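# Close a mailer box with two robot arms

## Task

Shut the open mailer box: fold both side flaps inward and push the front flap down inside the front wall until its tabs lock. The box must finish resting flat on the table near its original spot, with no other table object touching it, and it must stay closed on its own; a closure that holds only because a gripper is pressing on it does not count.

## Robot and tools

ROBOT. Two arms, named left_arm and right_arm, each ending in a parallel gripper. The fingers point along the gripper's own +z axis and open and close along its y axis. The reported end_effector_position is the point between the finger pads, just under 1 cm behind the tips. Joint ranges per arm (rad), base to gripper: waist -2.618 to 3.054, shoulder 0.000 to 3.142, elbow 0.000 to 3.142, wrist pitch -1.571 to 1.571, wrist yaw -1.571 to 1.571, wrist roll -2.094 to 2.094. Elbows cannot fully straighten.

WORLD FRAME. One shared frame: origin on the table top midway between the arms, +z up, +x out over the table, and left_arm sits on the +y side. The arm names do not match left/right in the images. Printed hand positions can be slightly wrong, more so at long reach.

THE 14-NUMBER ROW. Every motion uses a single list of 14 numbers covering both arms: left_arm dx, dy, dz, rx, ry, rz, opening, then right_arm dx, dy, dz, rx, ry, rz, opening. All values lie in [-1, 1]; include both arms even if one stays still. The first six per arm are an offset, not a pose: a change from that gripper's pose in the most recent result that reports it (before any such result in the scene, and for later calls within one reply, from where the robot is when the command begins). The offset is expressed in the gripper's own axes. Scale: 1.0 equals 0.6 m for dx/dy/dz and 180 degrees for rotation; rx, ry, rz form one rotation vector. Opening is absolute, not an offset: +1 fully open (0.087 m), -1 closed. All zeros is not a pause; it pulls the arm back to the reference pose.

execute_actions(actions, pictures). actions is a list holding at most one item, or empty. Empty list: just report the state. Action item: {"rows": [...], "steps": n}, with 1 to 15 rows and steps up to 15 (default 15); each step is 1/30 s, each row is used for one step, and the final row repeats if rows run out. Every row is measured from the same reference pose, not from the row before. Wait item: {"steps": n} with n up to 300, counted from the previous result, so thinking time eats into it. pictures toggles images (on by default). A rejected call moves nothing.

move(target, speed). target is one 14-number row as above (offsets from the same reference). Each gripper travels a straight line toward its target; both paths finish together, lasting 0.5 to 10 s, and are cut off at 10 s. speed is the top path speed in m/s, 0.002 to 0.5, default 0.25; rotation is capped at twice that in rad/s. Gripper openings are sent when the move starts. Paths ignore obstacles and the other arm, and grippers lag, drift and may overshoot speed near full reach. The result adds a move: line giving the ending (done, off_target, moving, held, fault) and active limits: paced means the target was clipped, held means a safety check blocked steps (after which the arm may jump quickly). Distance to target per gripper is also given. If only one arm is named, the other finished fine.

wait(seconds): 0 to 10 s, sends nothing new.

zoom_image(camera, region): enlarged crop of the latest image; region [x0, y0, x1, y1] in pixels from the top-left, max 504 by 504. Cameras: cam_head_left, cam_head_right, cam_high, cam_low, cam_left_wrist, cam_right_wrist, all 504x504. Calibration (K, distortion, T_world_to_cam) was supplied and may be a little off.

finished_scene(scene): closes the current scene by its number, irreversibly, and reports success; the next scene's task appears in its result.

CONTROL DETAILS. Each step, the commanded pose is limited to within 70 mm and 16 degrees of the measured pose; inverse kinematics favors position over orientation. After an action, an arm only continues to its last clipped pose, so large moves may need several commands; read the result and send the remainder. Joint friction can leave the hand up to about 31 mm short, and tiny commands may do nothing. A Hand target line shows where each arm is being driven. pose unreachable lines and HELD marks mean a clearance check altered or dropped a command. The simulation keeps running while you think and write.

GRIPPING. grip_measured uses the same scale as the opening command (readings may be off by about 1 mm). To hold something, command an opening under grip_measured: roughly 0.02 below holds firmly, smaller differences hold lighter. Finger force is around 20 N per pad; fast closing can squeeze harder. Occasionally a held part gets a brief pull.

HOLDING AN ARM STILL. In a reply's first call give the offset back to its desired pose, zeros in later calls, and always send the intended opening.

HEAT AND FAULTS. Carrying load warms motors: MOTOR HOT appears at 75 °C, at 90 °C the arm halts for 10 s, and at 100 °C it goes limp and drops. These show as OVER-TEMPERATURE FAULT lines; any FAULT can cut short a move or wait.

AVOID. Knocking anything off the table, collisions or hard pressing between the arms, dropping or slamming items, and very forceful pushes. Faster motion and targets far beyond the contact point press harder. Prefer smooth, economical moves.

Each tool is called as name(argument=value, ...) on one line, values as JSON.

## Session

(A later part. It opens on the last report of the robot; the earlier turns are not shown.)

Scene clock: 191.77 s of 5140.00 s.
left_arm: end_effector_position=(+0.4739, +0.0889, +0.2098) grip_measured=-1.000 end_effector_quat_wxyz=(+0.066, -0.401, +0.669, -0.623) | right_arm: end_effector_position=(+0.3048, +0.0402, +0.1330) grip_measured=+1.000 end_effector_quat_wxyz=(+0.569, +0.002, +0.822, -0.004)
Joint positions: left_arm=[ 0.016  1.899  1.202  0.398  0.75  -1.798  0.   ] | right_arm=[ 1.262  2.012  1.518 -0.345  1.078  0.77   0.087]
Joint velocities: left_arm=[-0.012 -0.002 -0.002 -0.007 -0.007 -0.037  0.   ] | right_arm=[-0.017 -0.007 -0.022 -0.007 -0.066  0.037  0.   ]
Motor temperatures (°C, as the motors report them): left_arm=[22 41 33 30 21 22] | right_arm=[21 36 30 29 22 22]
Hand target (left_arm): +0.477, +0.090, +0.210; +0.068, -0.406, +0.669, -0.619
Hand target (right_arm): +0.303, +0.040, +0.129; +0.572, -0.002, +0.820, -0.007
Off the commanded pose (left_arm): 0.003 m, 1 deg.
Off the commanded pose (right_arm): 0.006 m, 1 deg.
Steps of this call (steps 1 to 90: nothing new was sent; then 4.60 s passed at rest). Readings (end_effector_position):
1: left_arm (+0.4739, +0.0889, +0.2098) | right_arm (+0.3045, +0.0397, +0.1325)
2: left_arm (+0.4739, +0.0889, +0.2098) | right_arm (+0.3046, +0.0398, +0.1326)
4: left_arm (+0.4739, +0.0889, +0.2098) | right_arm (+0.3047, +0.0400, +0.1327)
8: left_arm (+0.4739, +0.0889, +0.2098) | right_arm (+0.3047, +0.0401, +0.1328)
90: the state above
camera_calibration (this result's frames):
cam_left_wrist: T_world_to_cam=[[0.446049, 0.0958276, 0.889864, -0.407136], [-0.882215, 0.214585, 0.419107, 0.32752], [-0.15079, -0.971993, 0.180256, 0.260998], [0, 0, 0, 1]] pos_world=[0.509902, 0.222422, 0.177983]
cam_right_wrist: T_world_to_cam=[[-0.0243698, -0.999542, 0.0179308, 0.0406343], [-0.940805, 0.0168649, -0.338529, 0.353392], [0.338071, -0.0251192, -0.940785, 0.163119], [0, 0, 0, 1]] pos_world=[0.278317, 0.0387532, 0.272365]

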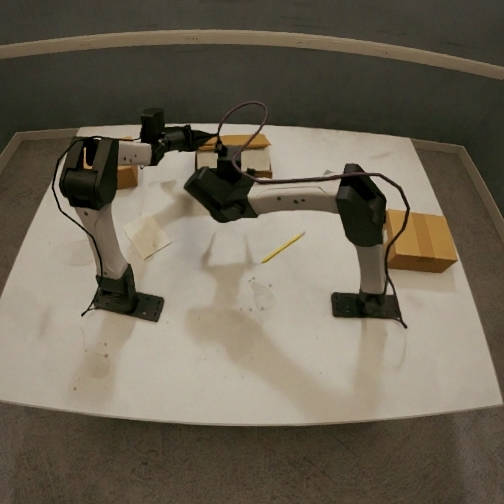

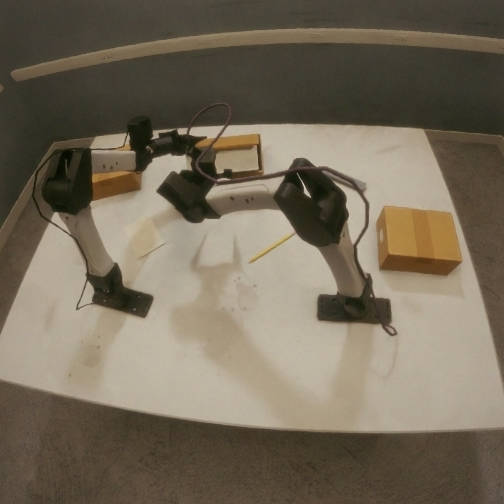

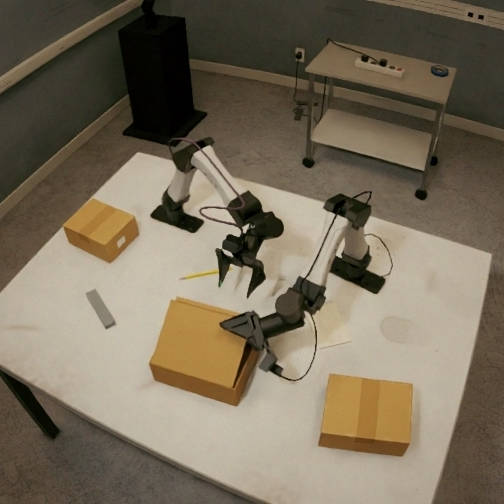

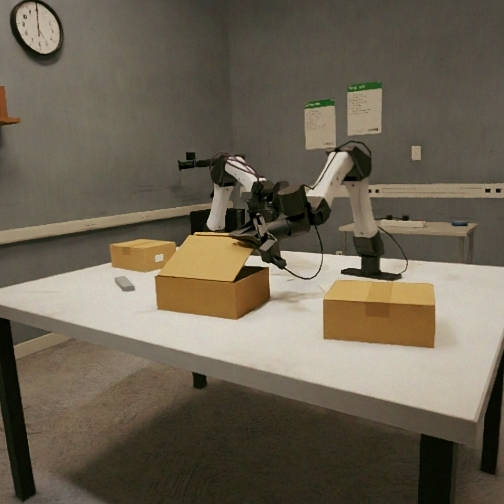

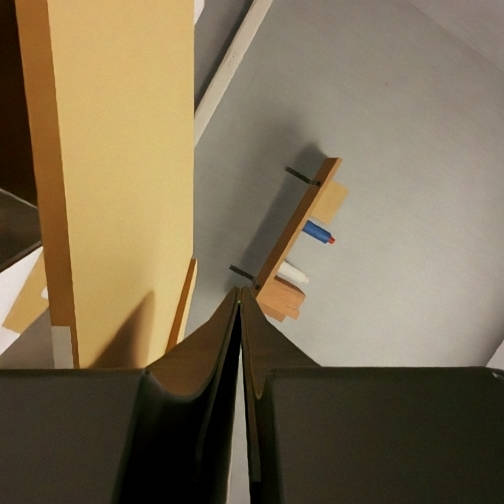

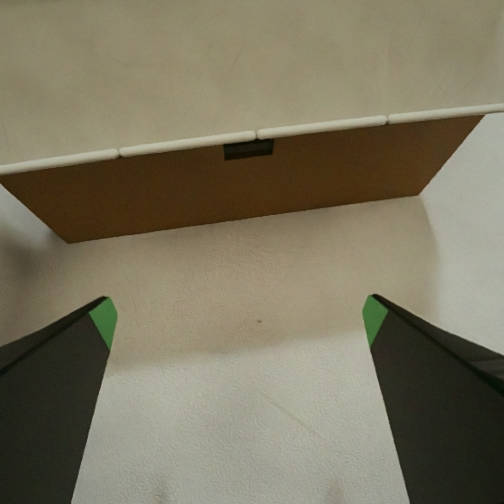

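move(target=[0,0,0,0,0,0,-1, -0.068,0,0.188,0,0,0,1], speed=0.08)

Scene clock: 198.30 s of 5140.00 s.
left_arm: end_effector_position=(+0.4736, +0.0888, +0.2099) grip_measured=-1.000 end_effector_quat_wxyz=(+0.065, -0.400, +0.669, -0.623) | right_arm: end_effector_position=(+0.4150, +0.0343, +0.1260) grip_measured=+1.000 end_effector_quat_wxyz=(+0.560, -0.007, +0.828, -0.013)
Joint positions: left_arm=[ 0.016  1.899  1.202  0.398  0.752 -1.798  0.   ] | right_arm=[ 1.035  2.17   1.7   -0.171  0.901  0.497  0.087]
Joint velocities: left_arm=[-0.012 -0.007  0.007  0.037  0.022  0.037  0.   ] | right_arm=[ 0.007 -0.002 -0.002  0.007  0.081 -0.022  0.   ]
Motor temperatures (°C, as the motors report them): left_arm=[22 41 33 31 21 22] | right_arm=[21 36 31 29 22 22]
Hand target (left_arm): +0.474, +0.089, +0.210; +0.066, -0.401, +0.669, -0.623
Hand target (right_arm): +0.424, +0.039, +0.133; +0.569, +0.001, +0.822, -0.004
Off the commanded pose (left_arm): 0.000 m, 0 deg.
Off the commanded pose (right_arm): 0.012 m, 2 deg.
After step 90, 1.73 s passed at rest.
move: off_target (right_arm)
camera_calibration (this result's frames):
cam_left_wrist: T_world_to_cam=[[0.446299, 0.0955078, 0.889773, -0.407134], [-0.881786, 0.216425, 0.419062, 0.326897], [-0.152546, -0.971616, 0.180808, 0.261476], [0, 0, 0, 1]] pos_world=[0.509844, 0.22219, 0.17799]
cam_right_wrist: T_world_to_cam=[[-0.0199792, -0.998902, 0.0423841, 0.0326476], [-0.947894, 0.00544304, -0.318541, 0.455607], [0.31796, -0.0465398, -0.946961, 0.128989], [0, 0, 0, 1]] pos_world=[0.391506, 0.036135, 0.265894]

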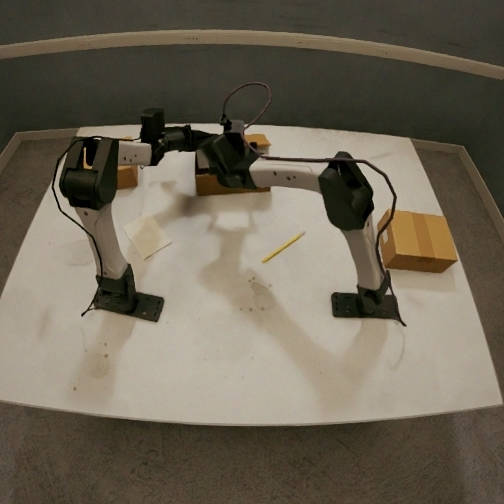

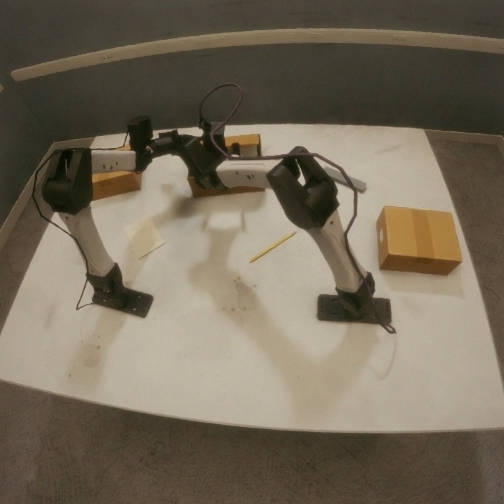

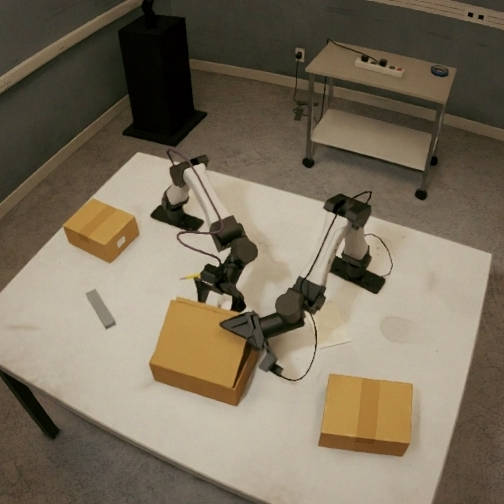

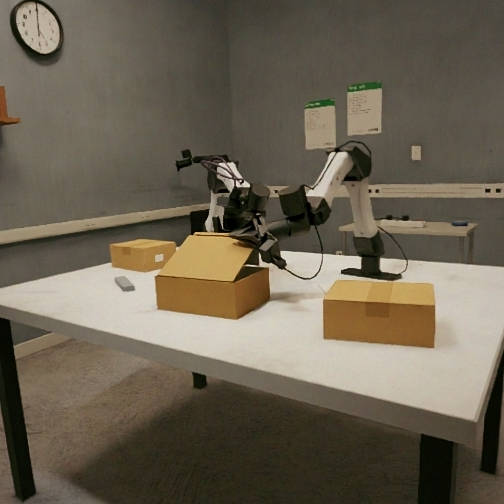

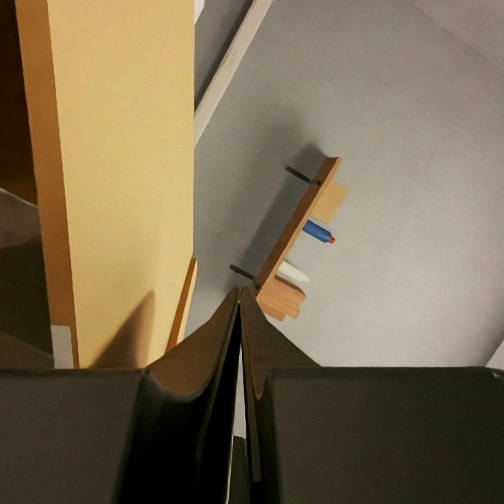

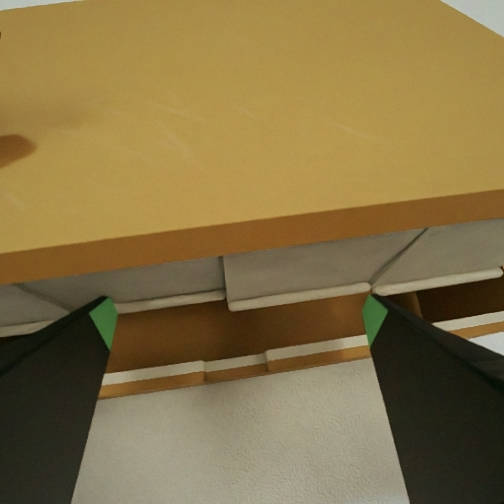

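move(target=[0,0,0,0,0,0,-1, -0.05,0.01,0.04,0,0,0,1], speed=0.05)

Scene clock: 200.90 s of 5140.00 s.
left_arm: end_effector_position=(+0.4745, +0.0893, +0.2127) grip_measured=-1.000 end_effector_quat_wxyz=(+0.069, -0.397, +0.667, -0.627) | right_arm: end_effector_position=(+0.4309, +0.0409, +0.1335) grip_measured=+1.000 end_effector_quat_wxyz=(+0.546, -0.032, +0.837, -0.024)
Joint positions: left_arm=[ 0.017  1.899  1.202  0.414  0.752 -1.802  0.   ] | right_arm=[ 1.01   2.234  1.858 -0.286  0.857  0.449  0.087]
Joint velocities: left_arm=[ 0.002 -0.017 -0.002 -0.037 -0.037  0.037  0.   ] | right_arm=[-0.007  0.007  0.007  0.037 -0.066  0.022  0.   ]
Motor temperatures (°C, as the motors report them): left_arm=[22 41 33 31 21 22] | right_arm=[21 37 31 30 22 22]
Hand target (left_arm): +0.474, +0.089, +0.210; +0.065, -0.400, +0.669, -0.623
Hand target (right_arm): +0.447, +0.040, +0.146; +0.561, -0.007, +0.828, -0.013
Off the commanded pose (left_arm): 0.003 m, 1 deg.
Off the commanded pose (right_arm): 0.021 m, 4 deg.
move: off_target (right_arm)
camera_calibration (this result's frames):
cam_left_wrist: T_world_to_cam=[[0.434713, 0.100241, 0.894973, -0.40611], [-0.887467, 0.216587, 0.406808, 0.331759], [-0.153061, -0.971103, 0.183114, 0.261272], [0, 0, 0, 1]] pos_world=[0.510957, 0.222576, 0.180653]
cam_right_wrist: T_world_to_cam=[[0.0108875, -0.995976, 0.0889594, 0.0196232], [-0.957735, -0.0359607, -0.285396, 0.474561], [0.287447, -0.0820922, -0.954272, 0.146969], [0, 0, 0, 1]] pos_world=[0.412044, 0.0486748, 0.273941]

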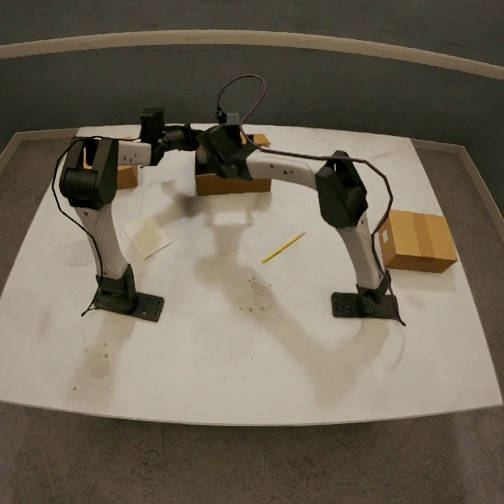

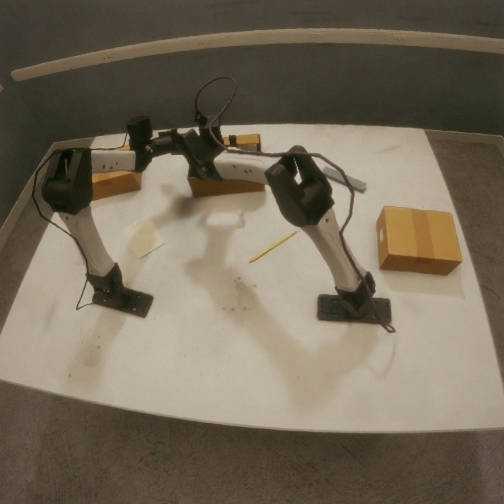

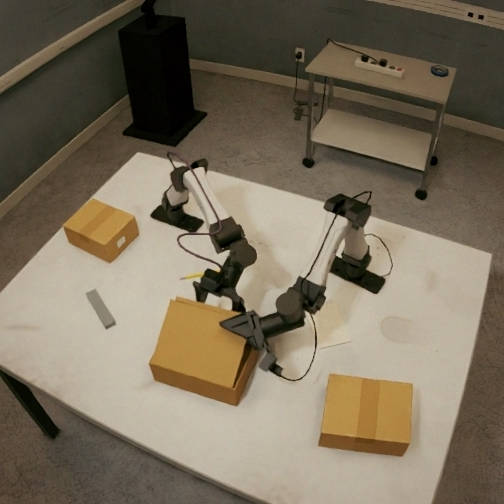

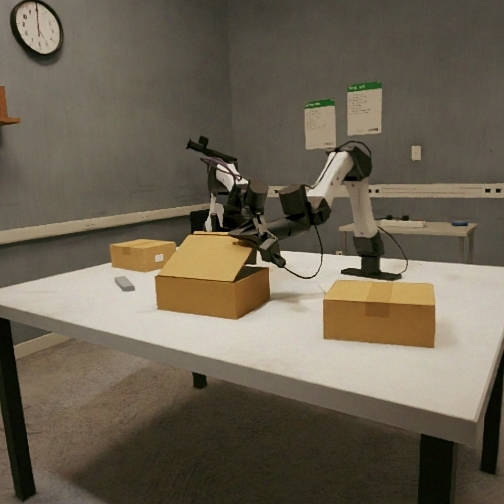

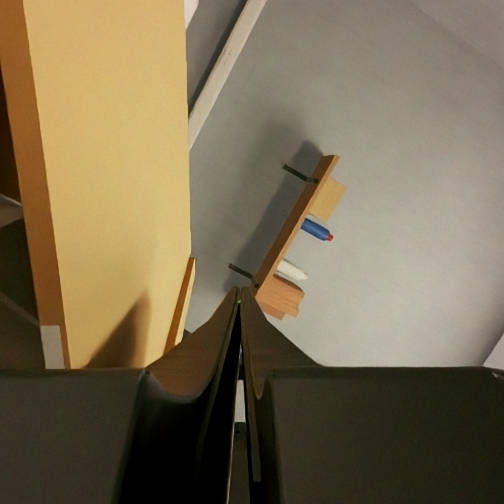

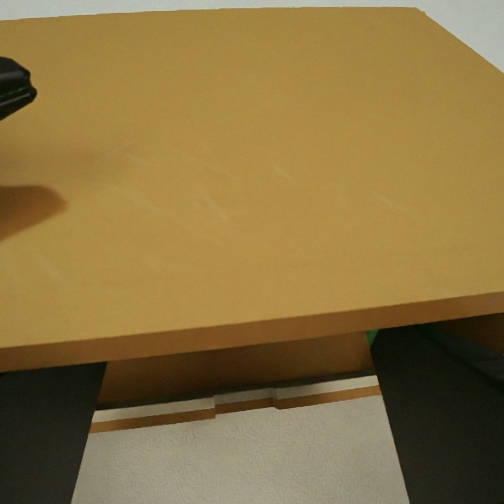

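move(target=[0,0.07,0,0,0,0,-1, 0.05,0,-0.01,0,0,0,1], speed=0.04)

zoom_image(camera="cam_head_right", region=[150, 100, 310, 220])

Scene clock: 204.60 s of 5140.00 s.
left_arm: end_effector_position=(+0.4597, +0.0881, +0.1900) grip_measured=-1.000 end_effector_quat_wxyz=(+0.081, -0.387, +0.664, -0.635) | right_arm: end_effector_position=(+0.4177, +0.0382, +0.1031) grip_measured=+1.000 end_effector_quat_wxyz=(+0.542, -0.035, +0.839, -0.033)
Joint positions: left_arm=[ 0.007  1.899  1.073  0.577  0.74  -1.803  0.   ] | right_arm=[ 1.031  2.234  1.748 -0.211  0.879  0.469  0.087]
Joint velocities: left_arm=[-0.002  0.002 -0.007  0.007 -0.051 -0.081  0.   ] | right_arm=[ 0.007 -0.027 -0.007  0.022 -0.037  0.037  0.   ]
Motor temperatures (°C, as the motors report them): left_arm=[22 41 33 31 21 22] | right_arm=[21 37 31 30 22 22]
Hand target (left_arm): +0.455, +0.085, +0.176; +0.069, -0.397, +0.667, -0.627
Hand target (right_arm): +0.414, +0.039, +0.108; +0.546, -0.032, +0.837, -0.025
Off the commanded pose (left_arm): 0.016 m, 2 deg.
Off the commanded pose (right_arm): 0.007 m, 1 deg.
move: off_target (left_arm)
camera_calibration (this result's frames):
cam_left_wrist: T_world_to_cam=[[0.404228, 0.10384, 0.908745, -0.36818], [-0.901124, 0.215497, 0.376213, 0.340221], [-0.156766, -0.970968, 0.180683, 0.26415], [0, 0, 0, 1]] pos_world=[0.49682, 0.221396, 0.158859]
cam_right_wrist: T_world_to_cam=[[0.00708573, -0.994163, 0.107653, 0.0193726], [-0.960082, -0.0368682, -0.27728, 0.453309], [0.27963, -0.101391, -0.954739, 0.125574], [0, 0, 0, 1]] pos_world=[0.399962, 0.0487043, 0.243499]

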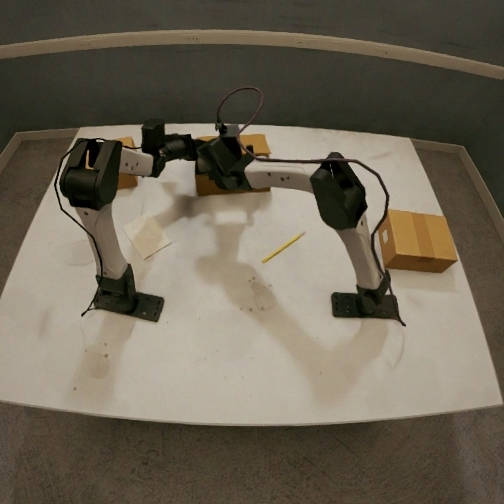

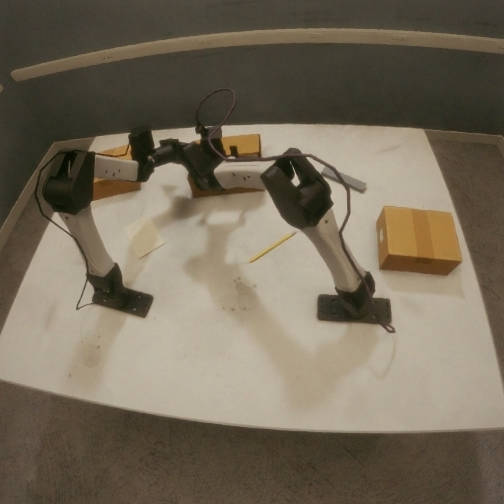

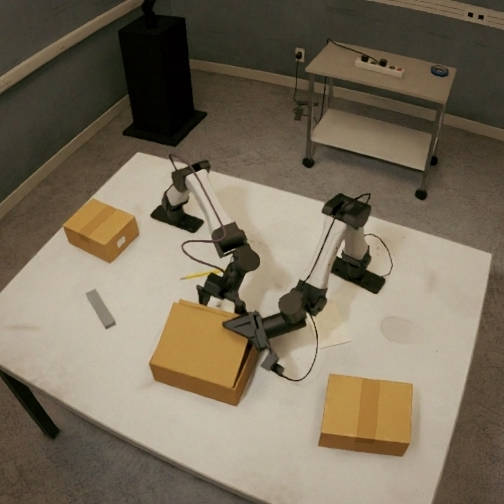

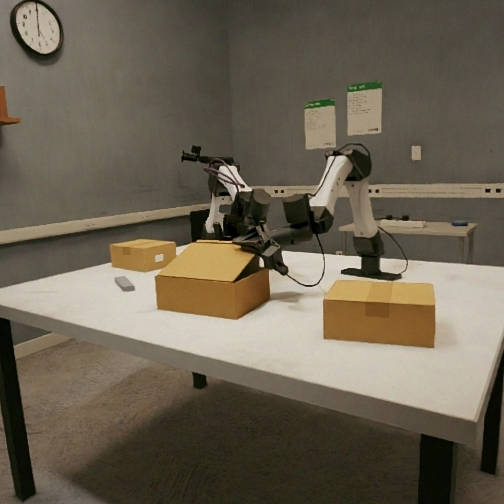

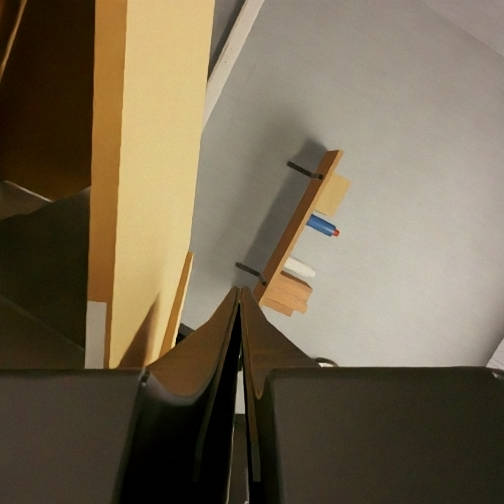

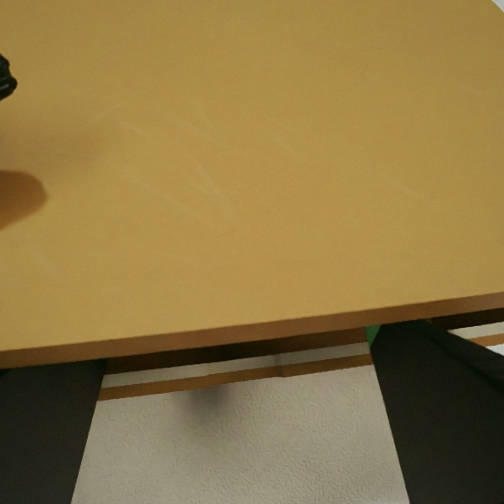

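Region (150, 100, 310, 220) of cam_head_right's 504x504 image, scaled by 3.150, with more detail than that image has; it fills the top 378 rows of this view, and the rest is white.

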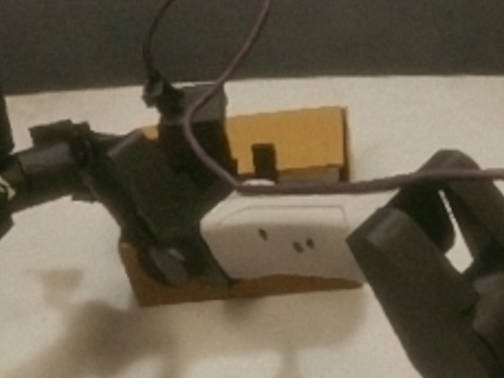

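move(target=[0,0.08,0,0,0,0,-1, -0.005,0,0.02,0,-0.1,0,1], speed=0.04)

Scene clock: 210.50 s of 5140.00 s.
left_arm: end_effector_position=(+0.4466, +0.0880, +0.1816) grip_measured=-1.000 end_effector_quat_wxyz=(+0.115, -0.359, +0.652, -0.658) | right_arm: end_effector_position=(+0.4308, +0.0406, +0.1085) grip_measured=+1.000 end_effector_quat_wxyz=(+0.665, -0.041, +0.745, -0.024)
Joint positions: left_arm=[-0.002  1.909  0.955  0.811  0.721 -1.807  0.   ] | right_arm=[1.05  2.254 1.457 0.592 0.977 0.08  0.087]
Joint velocities: left_arm=[-0.007 -0.012  0.012  0.022 -0.051  0.022  0.   ] | right_arm=[-0.012  0.007 -0.012 -0.007 -0.022 -0.007  0.   ]
Motor temperatures (°C, as the motors report them): left_arm=[22 40 33 31 21 22] | right_arm=[21 38 31 30 22 22]
Hand target (left_arm): +0.438, +0.083, +0.148; +0.081, -0.387, +0.664, -0.635
Hand target (right_arm): +0.430, +0.039, +0.102; +0.668, -0.040, +0.743, -0.029
Off the commanded pose (left_arm): 0.036 m, 6 deg.
Off the commanded pose (right_arm): 0.008 m, 0 deg.
move: off_target (left_arm)
camera_calibration (this result's frames):
cam_left_wrist: T_world_to_cam=[[0.308541, 0.122746, 0.943258, -0.320458], [-0.936805, 0.21114, 0.278955, 0.365637], [-0.164919, -0.969718, 0.180135, 0.267172], [0, 0, 0, 1]] pos_world=[0.485467, 0.221216, 0.152151]
cam_right_wrist: T_world_to_cam=[[0.00904523, -0.995159, 0.0978633, 0.0213417], [-0.829503, -0.0621215, -0.555037, 0.442374], [0.558429, -0.0761574, -0.826049, -0.00787491], [0, 0, 0, 1]] pos_world=[0.371155, 0.0481196, 0.23694]

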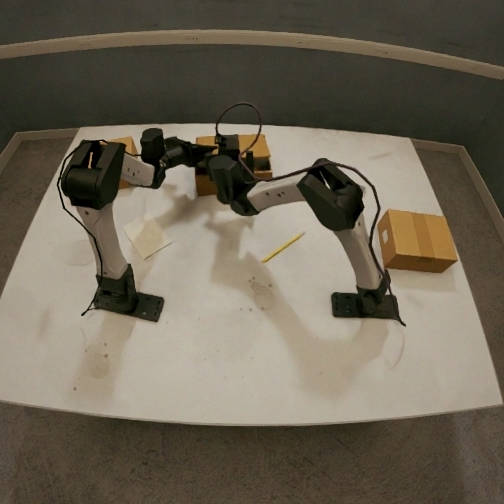

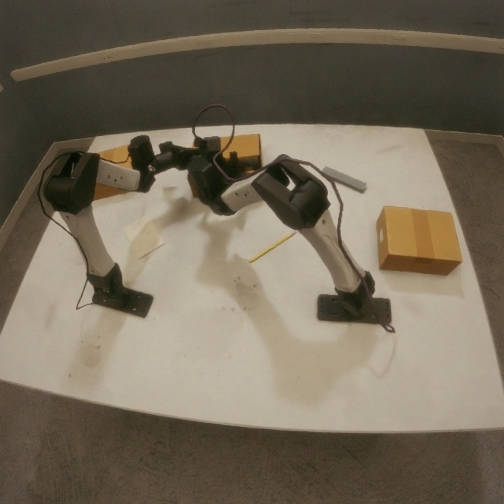

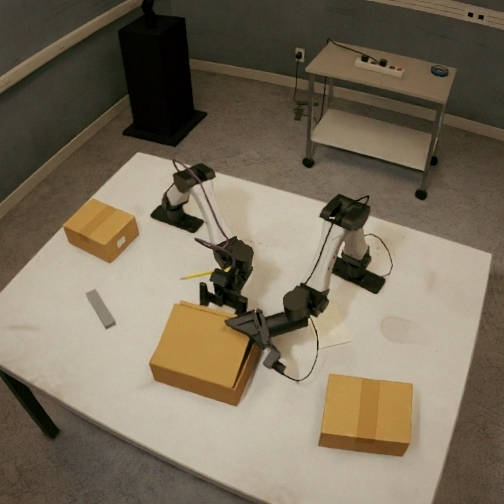

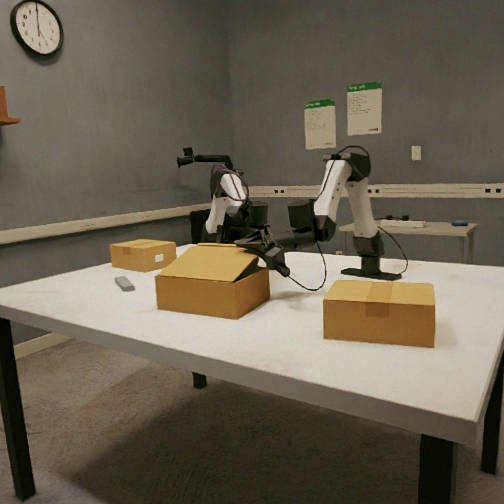

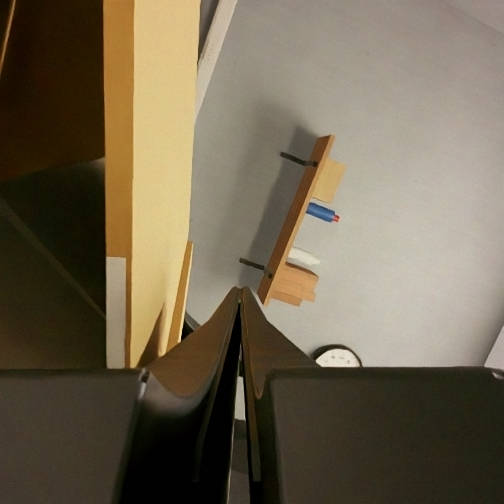

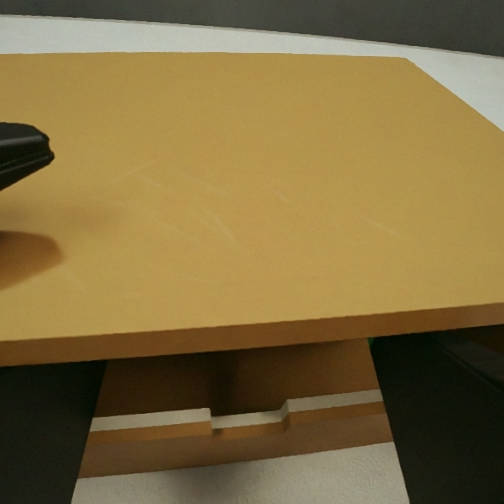

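move(target=[0,0.06,0,0,0,0,-1, 0,0,-0.05,0,0,0,1], speed=0.02)

Scene clock: 214.27 s of 5140.00 s.
left_arm: end_effector_position=(+0.4408, +0.0880, +0.1733) grip_measured=-1.000 end_effector_quat_wxyz=(+0.139, -0.339, +0.642, -0.674) | right_arm: end_effector_position=(+0.4094, +0.0399, +0.1094) grip_measured=+1.000 end_effector_quat_wxyz=(+0.667, -0.036, +0.744, -0.027)
Joint positions: left_arm=[-0.007  1.946  0.895  0.98   0.707 -1.807  0.   ] | right_arm=[1.091 2.22  1.4   0.607 1.028 0.095 0.087]
Joint velocities: left_arm=[-0.002 -0.007 -0.027 -0.022  0.022  0.022  0.   ] | right_arm=[ 0.007 -0.012  0.002  0.051 -0.081  0.022  0.   ]
Motor temperatures (°C, as the motors report them): left_arm=[22 40 33 32 21 22] | right_arm=[21 39 31 30 22 22]
Hand target (left_arm): +0.434, +0.083, +0.148; +0.115, -0.359, +0.652, -0.658
Hand target (right_arm): +0.401, +0.040, +0.112; +0.665, -0.041, +0.745, -0.024
Off the commanded pose (left_arm): 0.027 m, 4 deg.
Off the commanded pose (right_arm): 0.009 m, 1 deg.
move: off_target (left_arm)
camera_calibration (this result's frames):
cam_left_wrist: T_world_to_cam=[[0.239778, 0.135726, 0.961294, -0.284776], [-0.955968, 0.205589, 0.209422, 0.383461], [-0.169208, -0.969181, 0.179045, 0.269704], [0, 0, 0, 1]] pos_world=[0.480495, 0.221208, 0.145159]
cam_right_wrist: T_world_to_cam=[[-0.00250386, -0.995353, 0.0962599, 0.0256204], [-0.827455, -0.0519906, -0.55912, 0.424298], [0.561526, -0.0810508, -0.82348, 0.00348515], [0, 0, 0, 1]] pos_world=[0.349195, 0.0478433, 0.237637]

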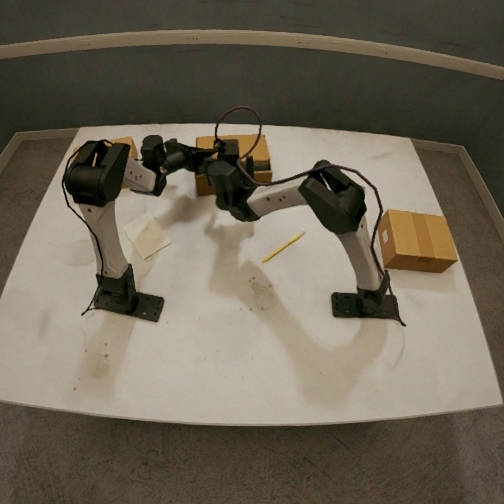

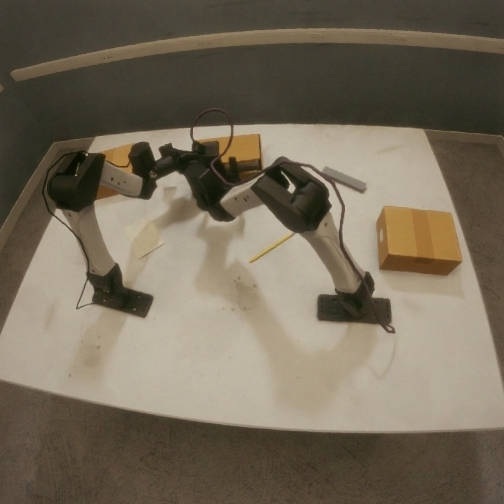

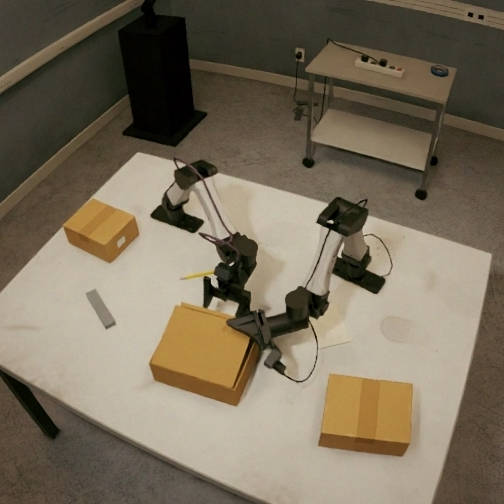

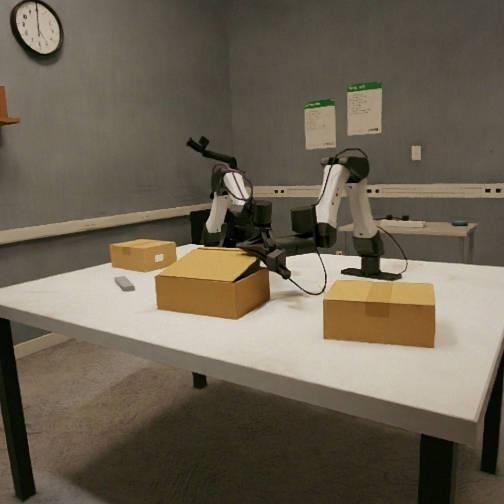

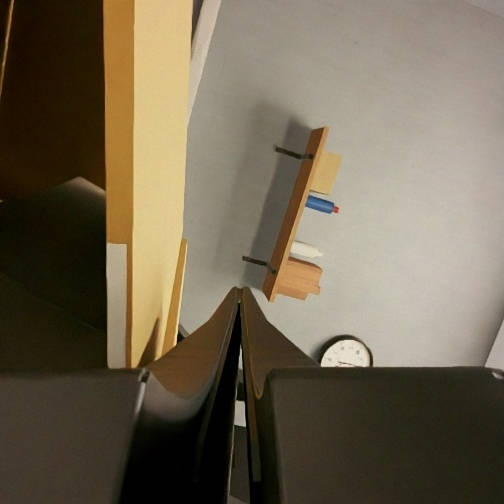

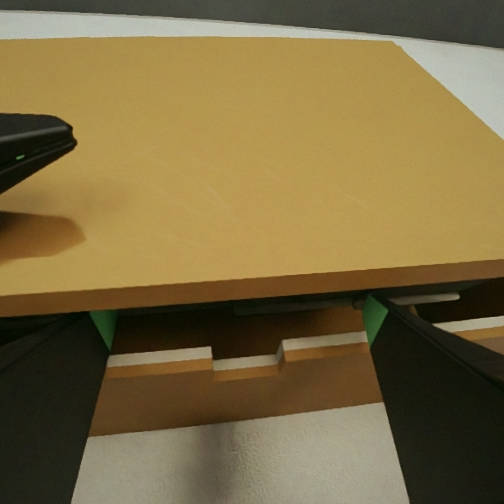

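Flap is inside. Continue.

move(target=[0,0.08,0,0,0,0,-1, 0,0,-0.06,0,0,0,1], speed=0.025)

Scene clock: 219.00 s of 5140.00 s.
left_arm: end_effector_position=(+0.4348, +0.0850, +0.1472) grip_measured=-1.000 end_effector_quat_wxyz=(-0.156, +0.324, -0.634, +0.685) | right_arm: end_effector_position=(+0.3783, +0.0428, +0.1055) grip_measured=+1.000 end_effector_quat_wxyz=(+0.666, -0.041, +0.744, -0.030)
Joint positions: left_arm=[-0.02   2.046  0.84   1.188  0.686 -1.807  0.   ] | right_arm=[1.154 2.187 1.334 0.612 1.087 0.115 0.087]
Joint velocities: left_arm=[ 0.007 -0.027 -0.012  0.066 -0.007  0.037  0.   ] | right_arm=[ 0.032 -0.002  0.002  0.022 -0.007  0.007  0.   ]
Motor temperatures (°C, as the motors report them): left_arm=[22 39 32 32 21 22] | right_arm=[21 39 30 30 22 22]
Hand target (left_arm): +0.428, +0.081, +0.128; +0.139, -0.339, +0.642, -0.674
Hand target (right_arm): +0.374, +0.040, +0.113; +0.667, -0.036, +0.744, -0.027
Off the commanded pose (left_arm): 0.021 m, 3 deg.
Off the commanded pose (right_arm): 0.010 m, 1 deg.
move: off_target (left_arm)
camera_calibration (this result's frames):
cam_left_wrist: T_world_to_cam=[[0.188868, 0.145589, 0.97115, -0.237974], [-0.966991, 0.199832, 0.158101, 0.396687], [-0.171049, -0.968954, 0.178525, 0.271353], [0, 0, 0, 1]] pos_world=[0.474952, 0.218304, 0.119948]
cam_right_wrist: T_world_to_cam=[[0.00110529, -0.994306, 0.106557, 0.0263509], [-0.828113, -0.0606416, -0.557271, 0.396917], [0.56056, -0.0876252, -0.823465, 0.0186047], [0, 0, 0, 1]] pos_world=[0.318234, 0.0519008, 0.233703]

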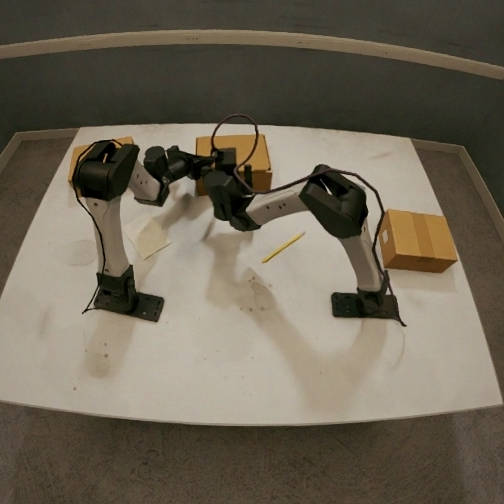

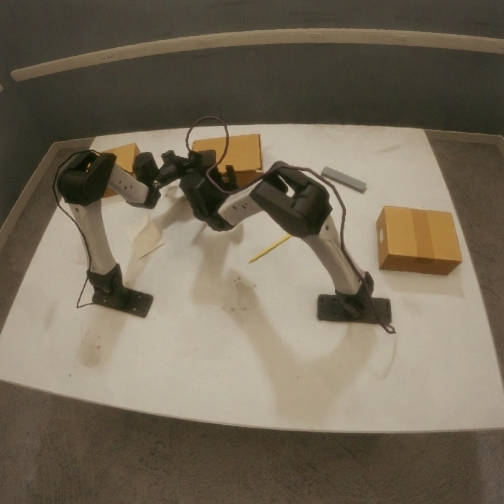

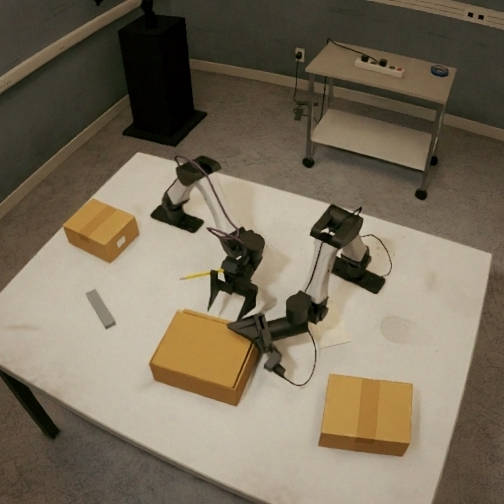

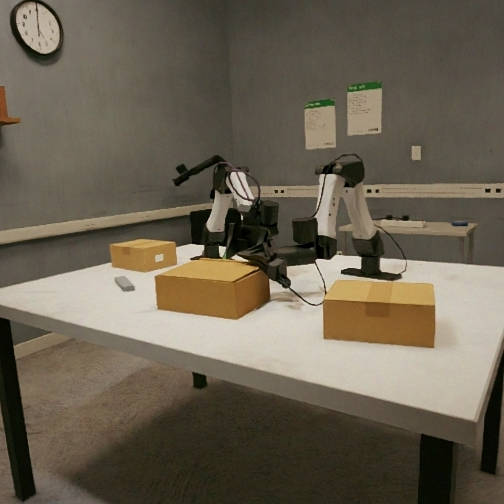

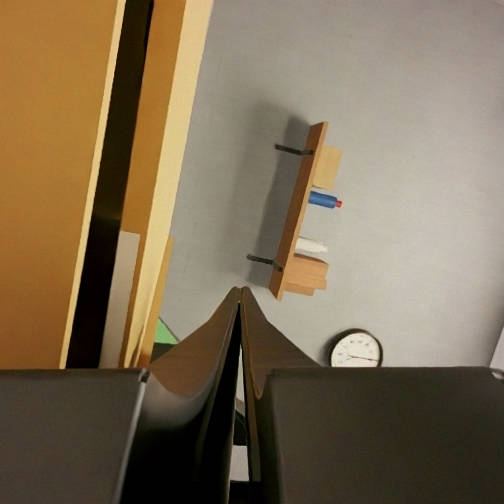

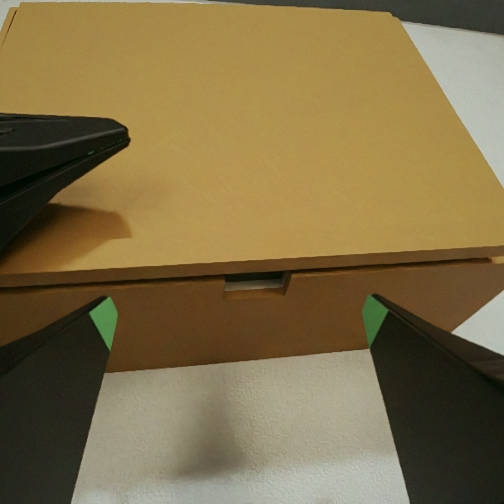

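move(target=[0,0.07,0,0,0,0,-1, -0.08,-0.1,-0.03,0,0,0,1], speed=0.04)

Scene clock: 222.53 s of 5140.00 s.
left_arm: end_effector_position=(+0.4336, +0.0868, +0.1515) grip_measured=-1.000 end_effector_quat_wxyz=(-0.205, +0.283, -0.607, +0.714) | right_arm: end_effector_position=(+0.3662, -0.0061, +0.1568) grip_measured=+1.000 end_effector_quat_wxyz=(+0.668, -0.035, +0.743, -0.025)
Joint positions: left_arm=[-0.023  2.128  0.826  1.433  0.659 -1.807  0.   ] | right_arm=[1.126 1.926 1.151 0.557 1.062 0.108 0.087]
Joint velocities: left_arm=[-0.017 -0.007  0.022 -0.066 -0.037 -0.022  0.   ] | right_arm=[ 0.012 -0.007  0.007 -0.066 -0.037 -0.066  0.   ]
Motor temperatures (°C, as the motors report them): left_arm=[22 39 32 32 21 22] | right_arm=[21 40 30 30 22 22]
Hand target (left_arm): +0.423, +0.079, +0.108; -0.156, +0.324, -0.634, +0.685
Hand target (right_arm): +0.366, -0.013, +0.159; +0.666, -0.040, +0.744, -0.030
Off the commanded pose (left_arm): 0.046 m, 9 deg.
Off the commanded pose (right_arm): 0.007 m, 1 deg.
move: off_target (left_arm)
camera_calibration (this result's frames):
cam_left_wrist: T_world_to_cam=[[0.0423418, 0.177168, 0.983269, -0.183216], [-0.983691, 0.179588, 0.0100012, 0.42587], [-0.174812, -0.967657, 0.181883, 0.273117], [0, 0, 0, 1]] pos_world=[0.474426, 0.220262, 0.126216]
cam_right_wrist: T_world_to_cam=[[-0.00120867, -0.995865, 0.0908324, -0.0244005], [-0.825197, -0.0503129, -0.5626, 0.412392], [0.564844, -0.0756346, -0.821724, 0.0615327], [0, 0, 0, 1]] pos_world=[0.305519, 0.00110305, 0.284791]

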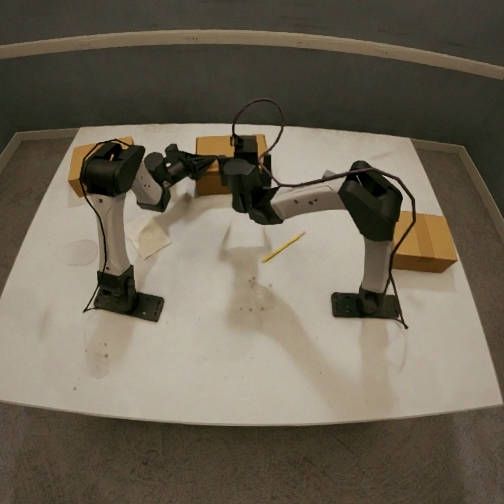

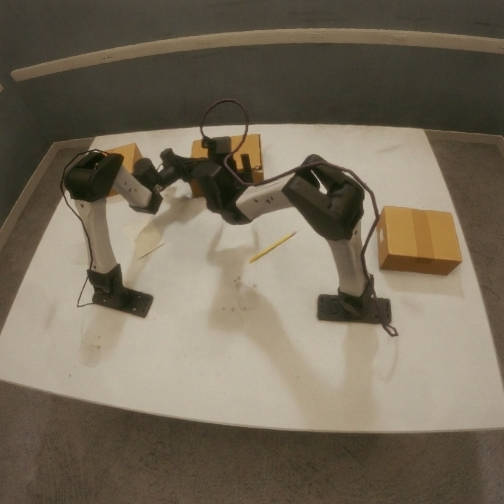

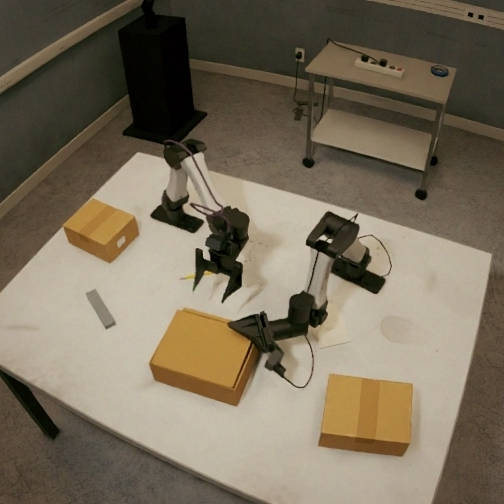

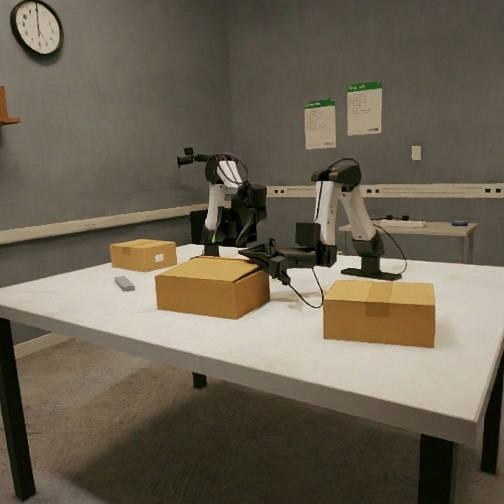

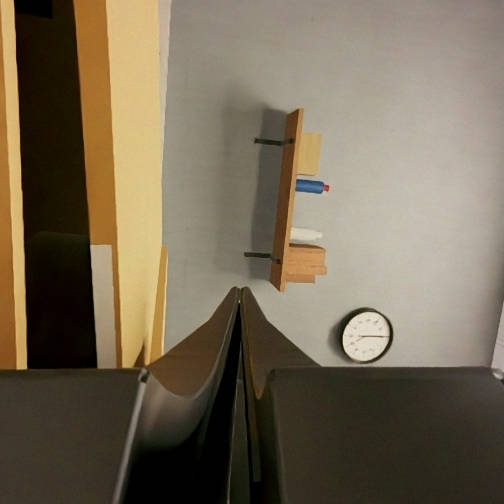

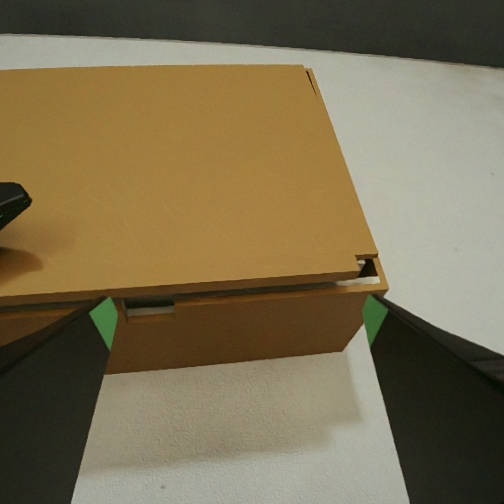

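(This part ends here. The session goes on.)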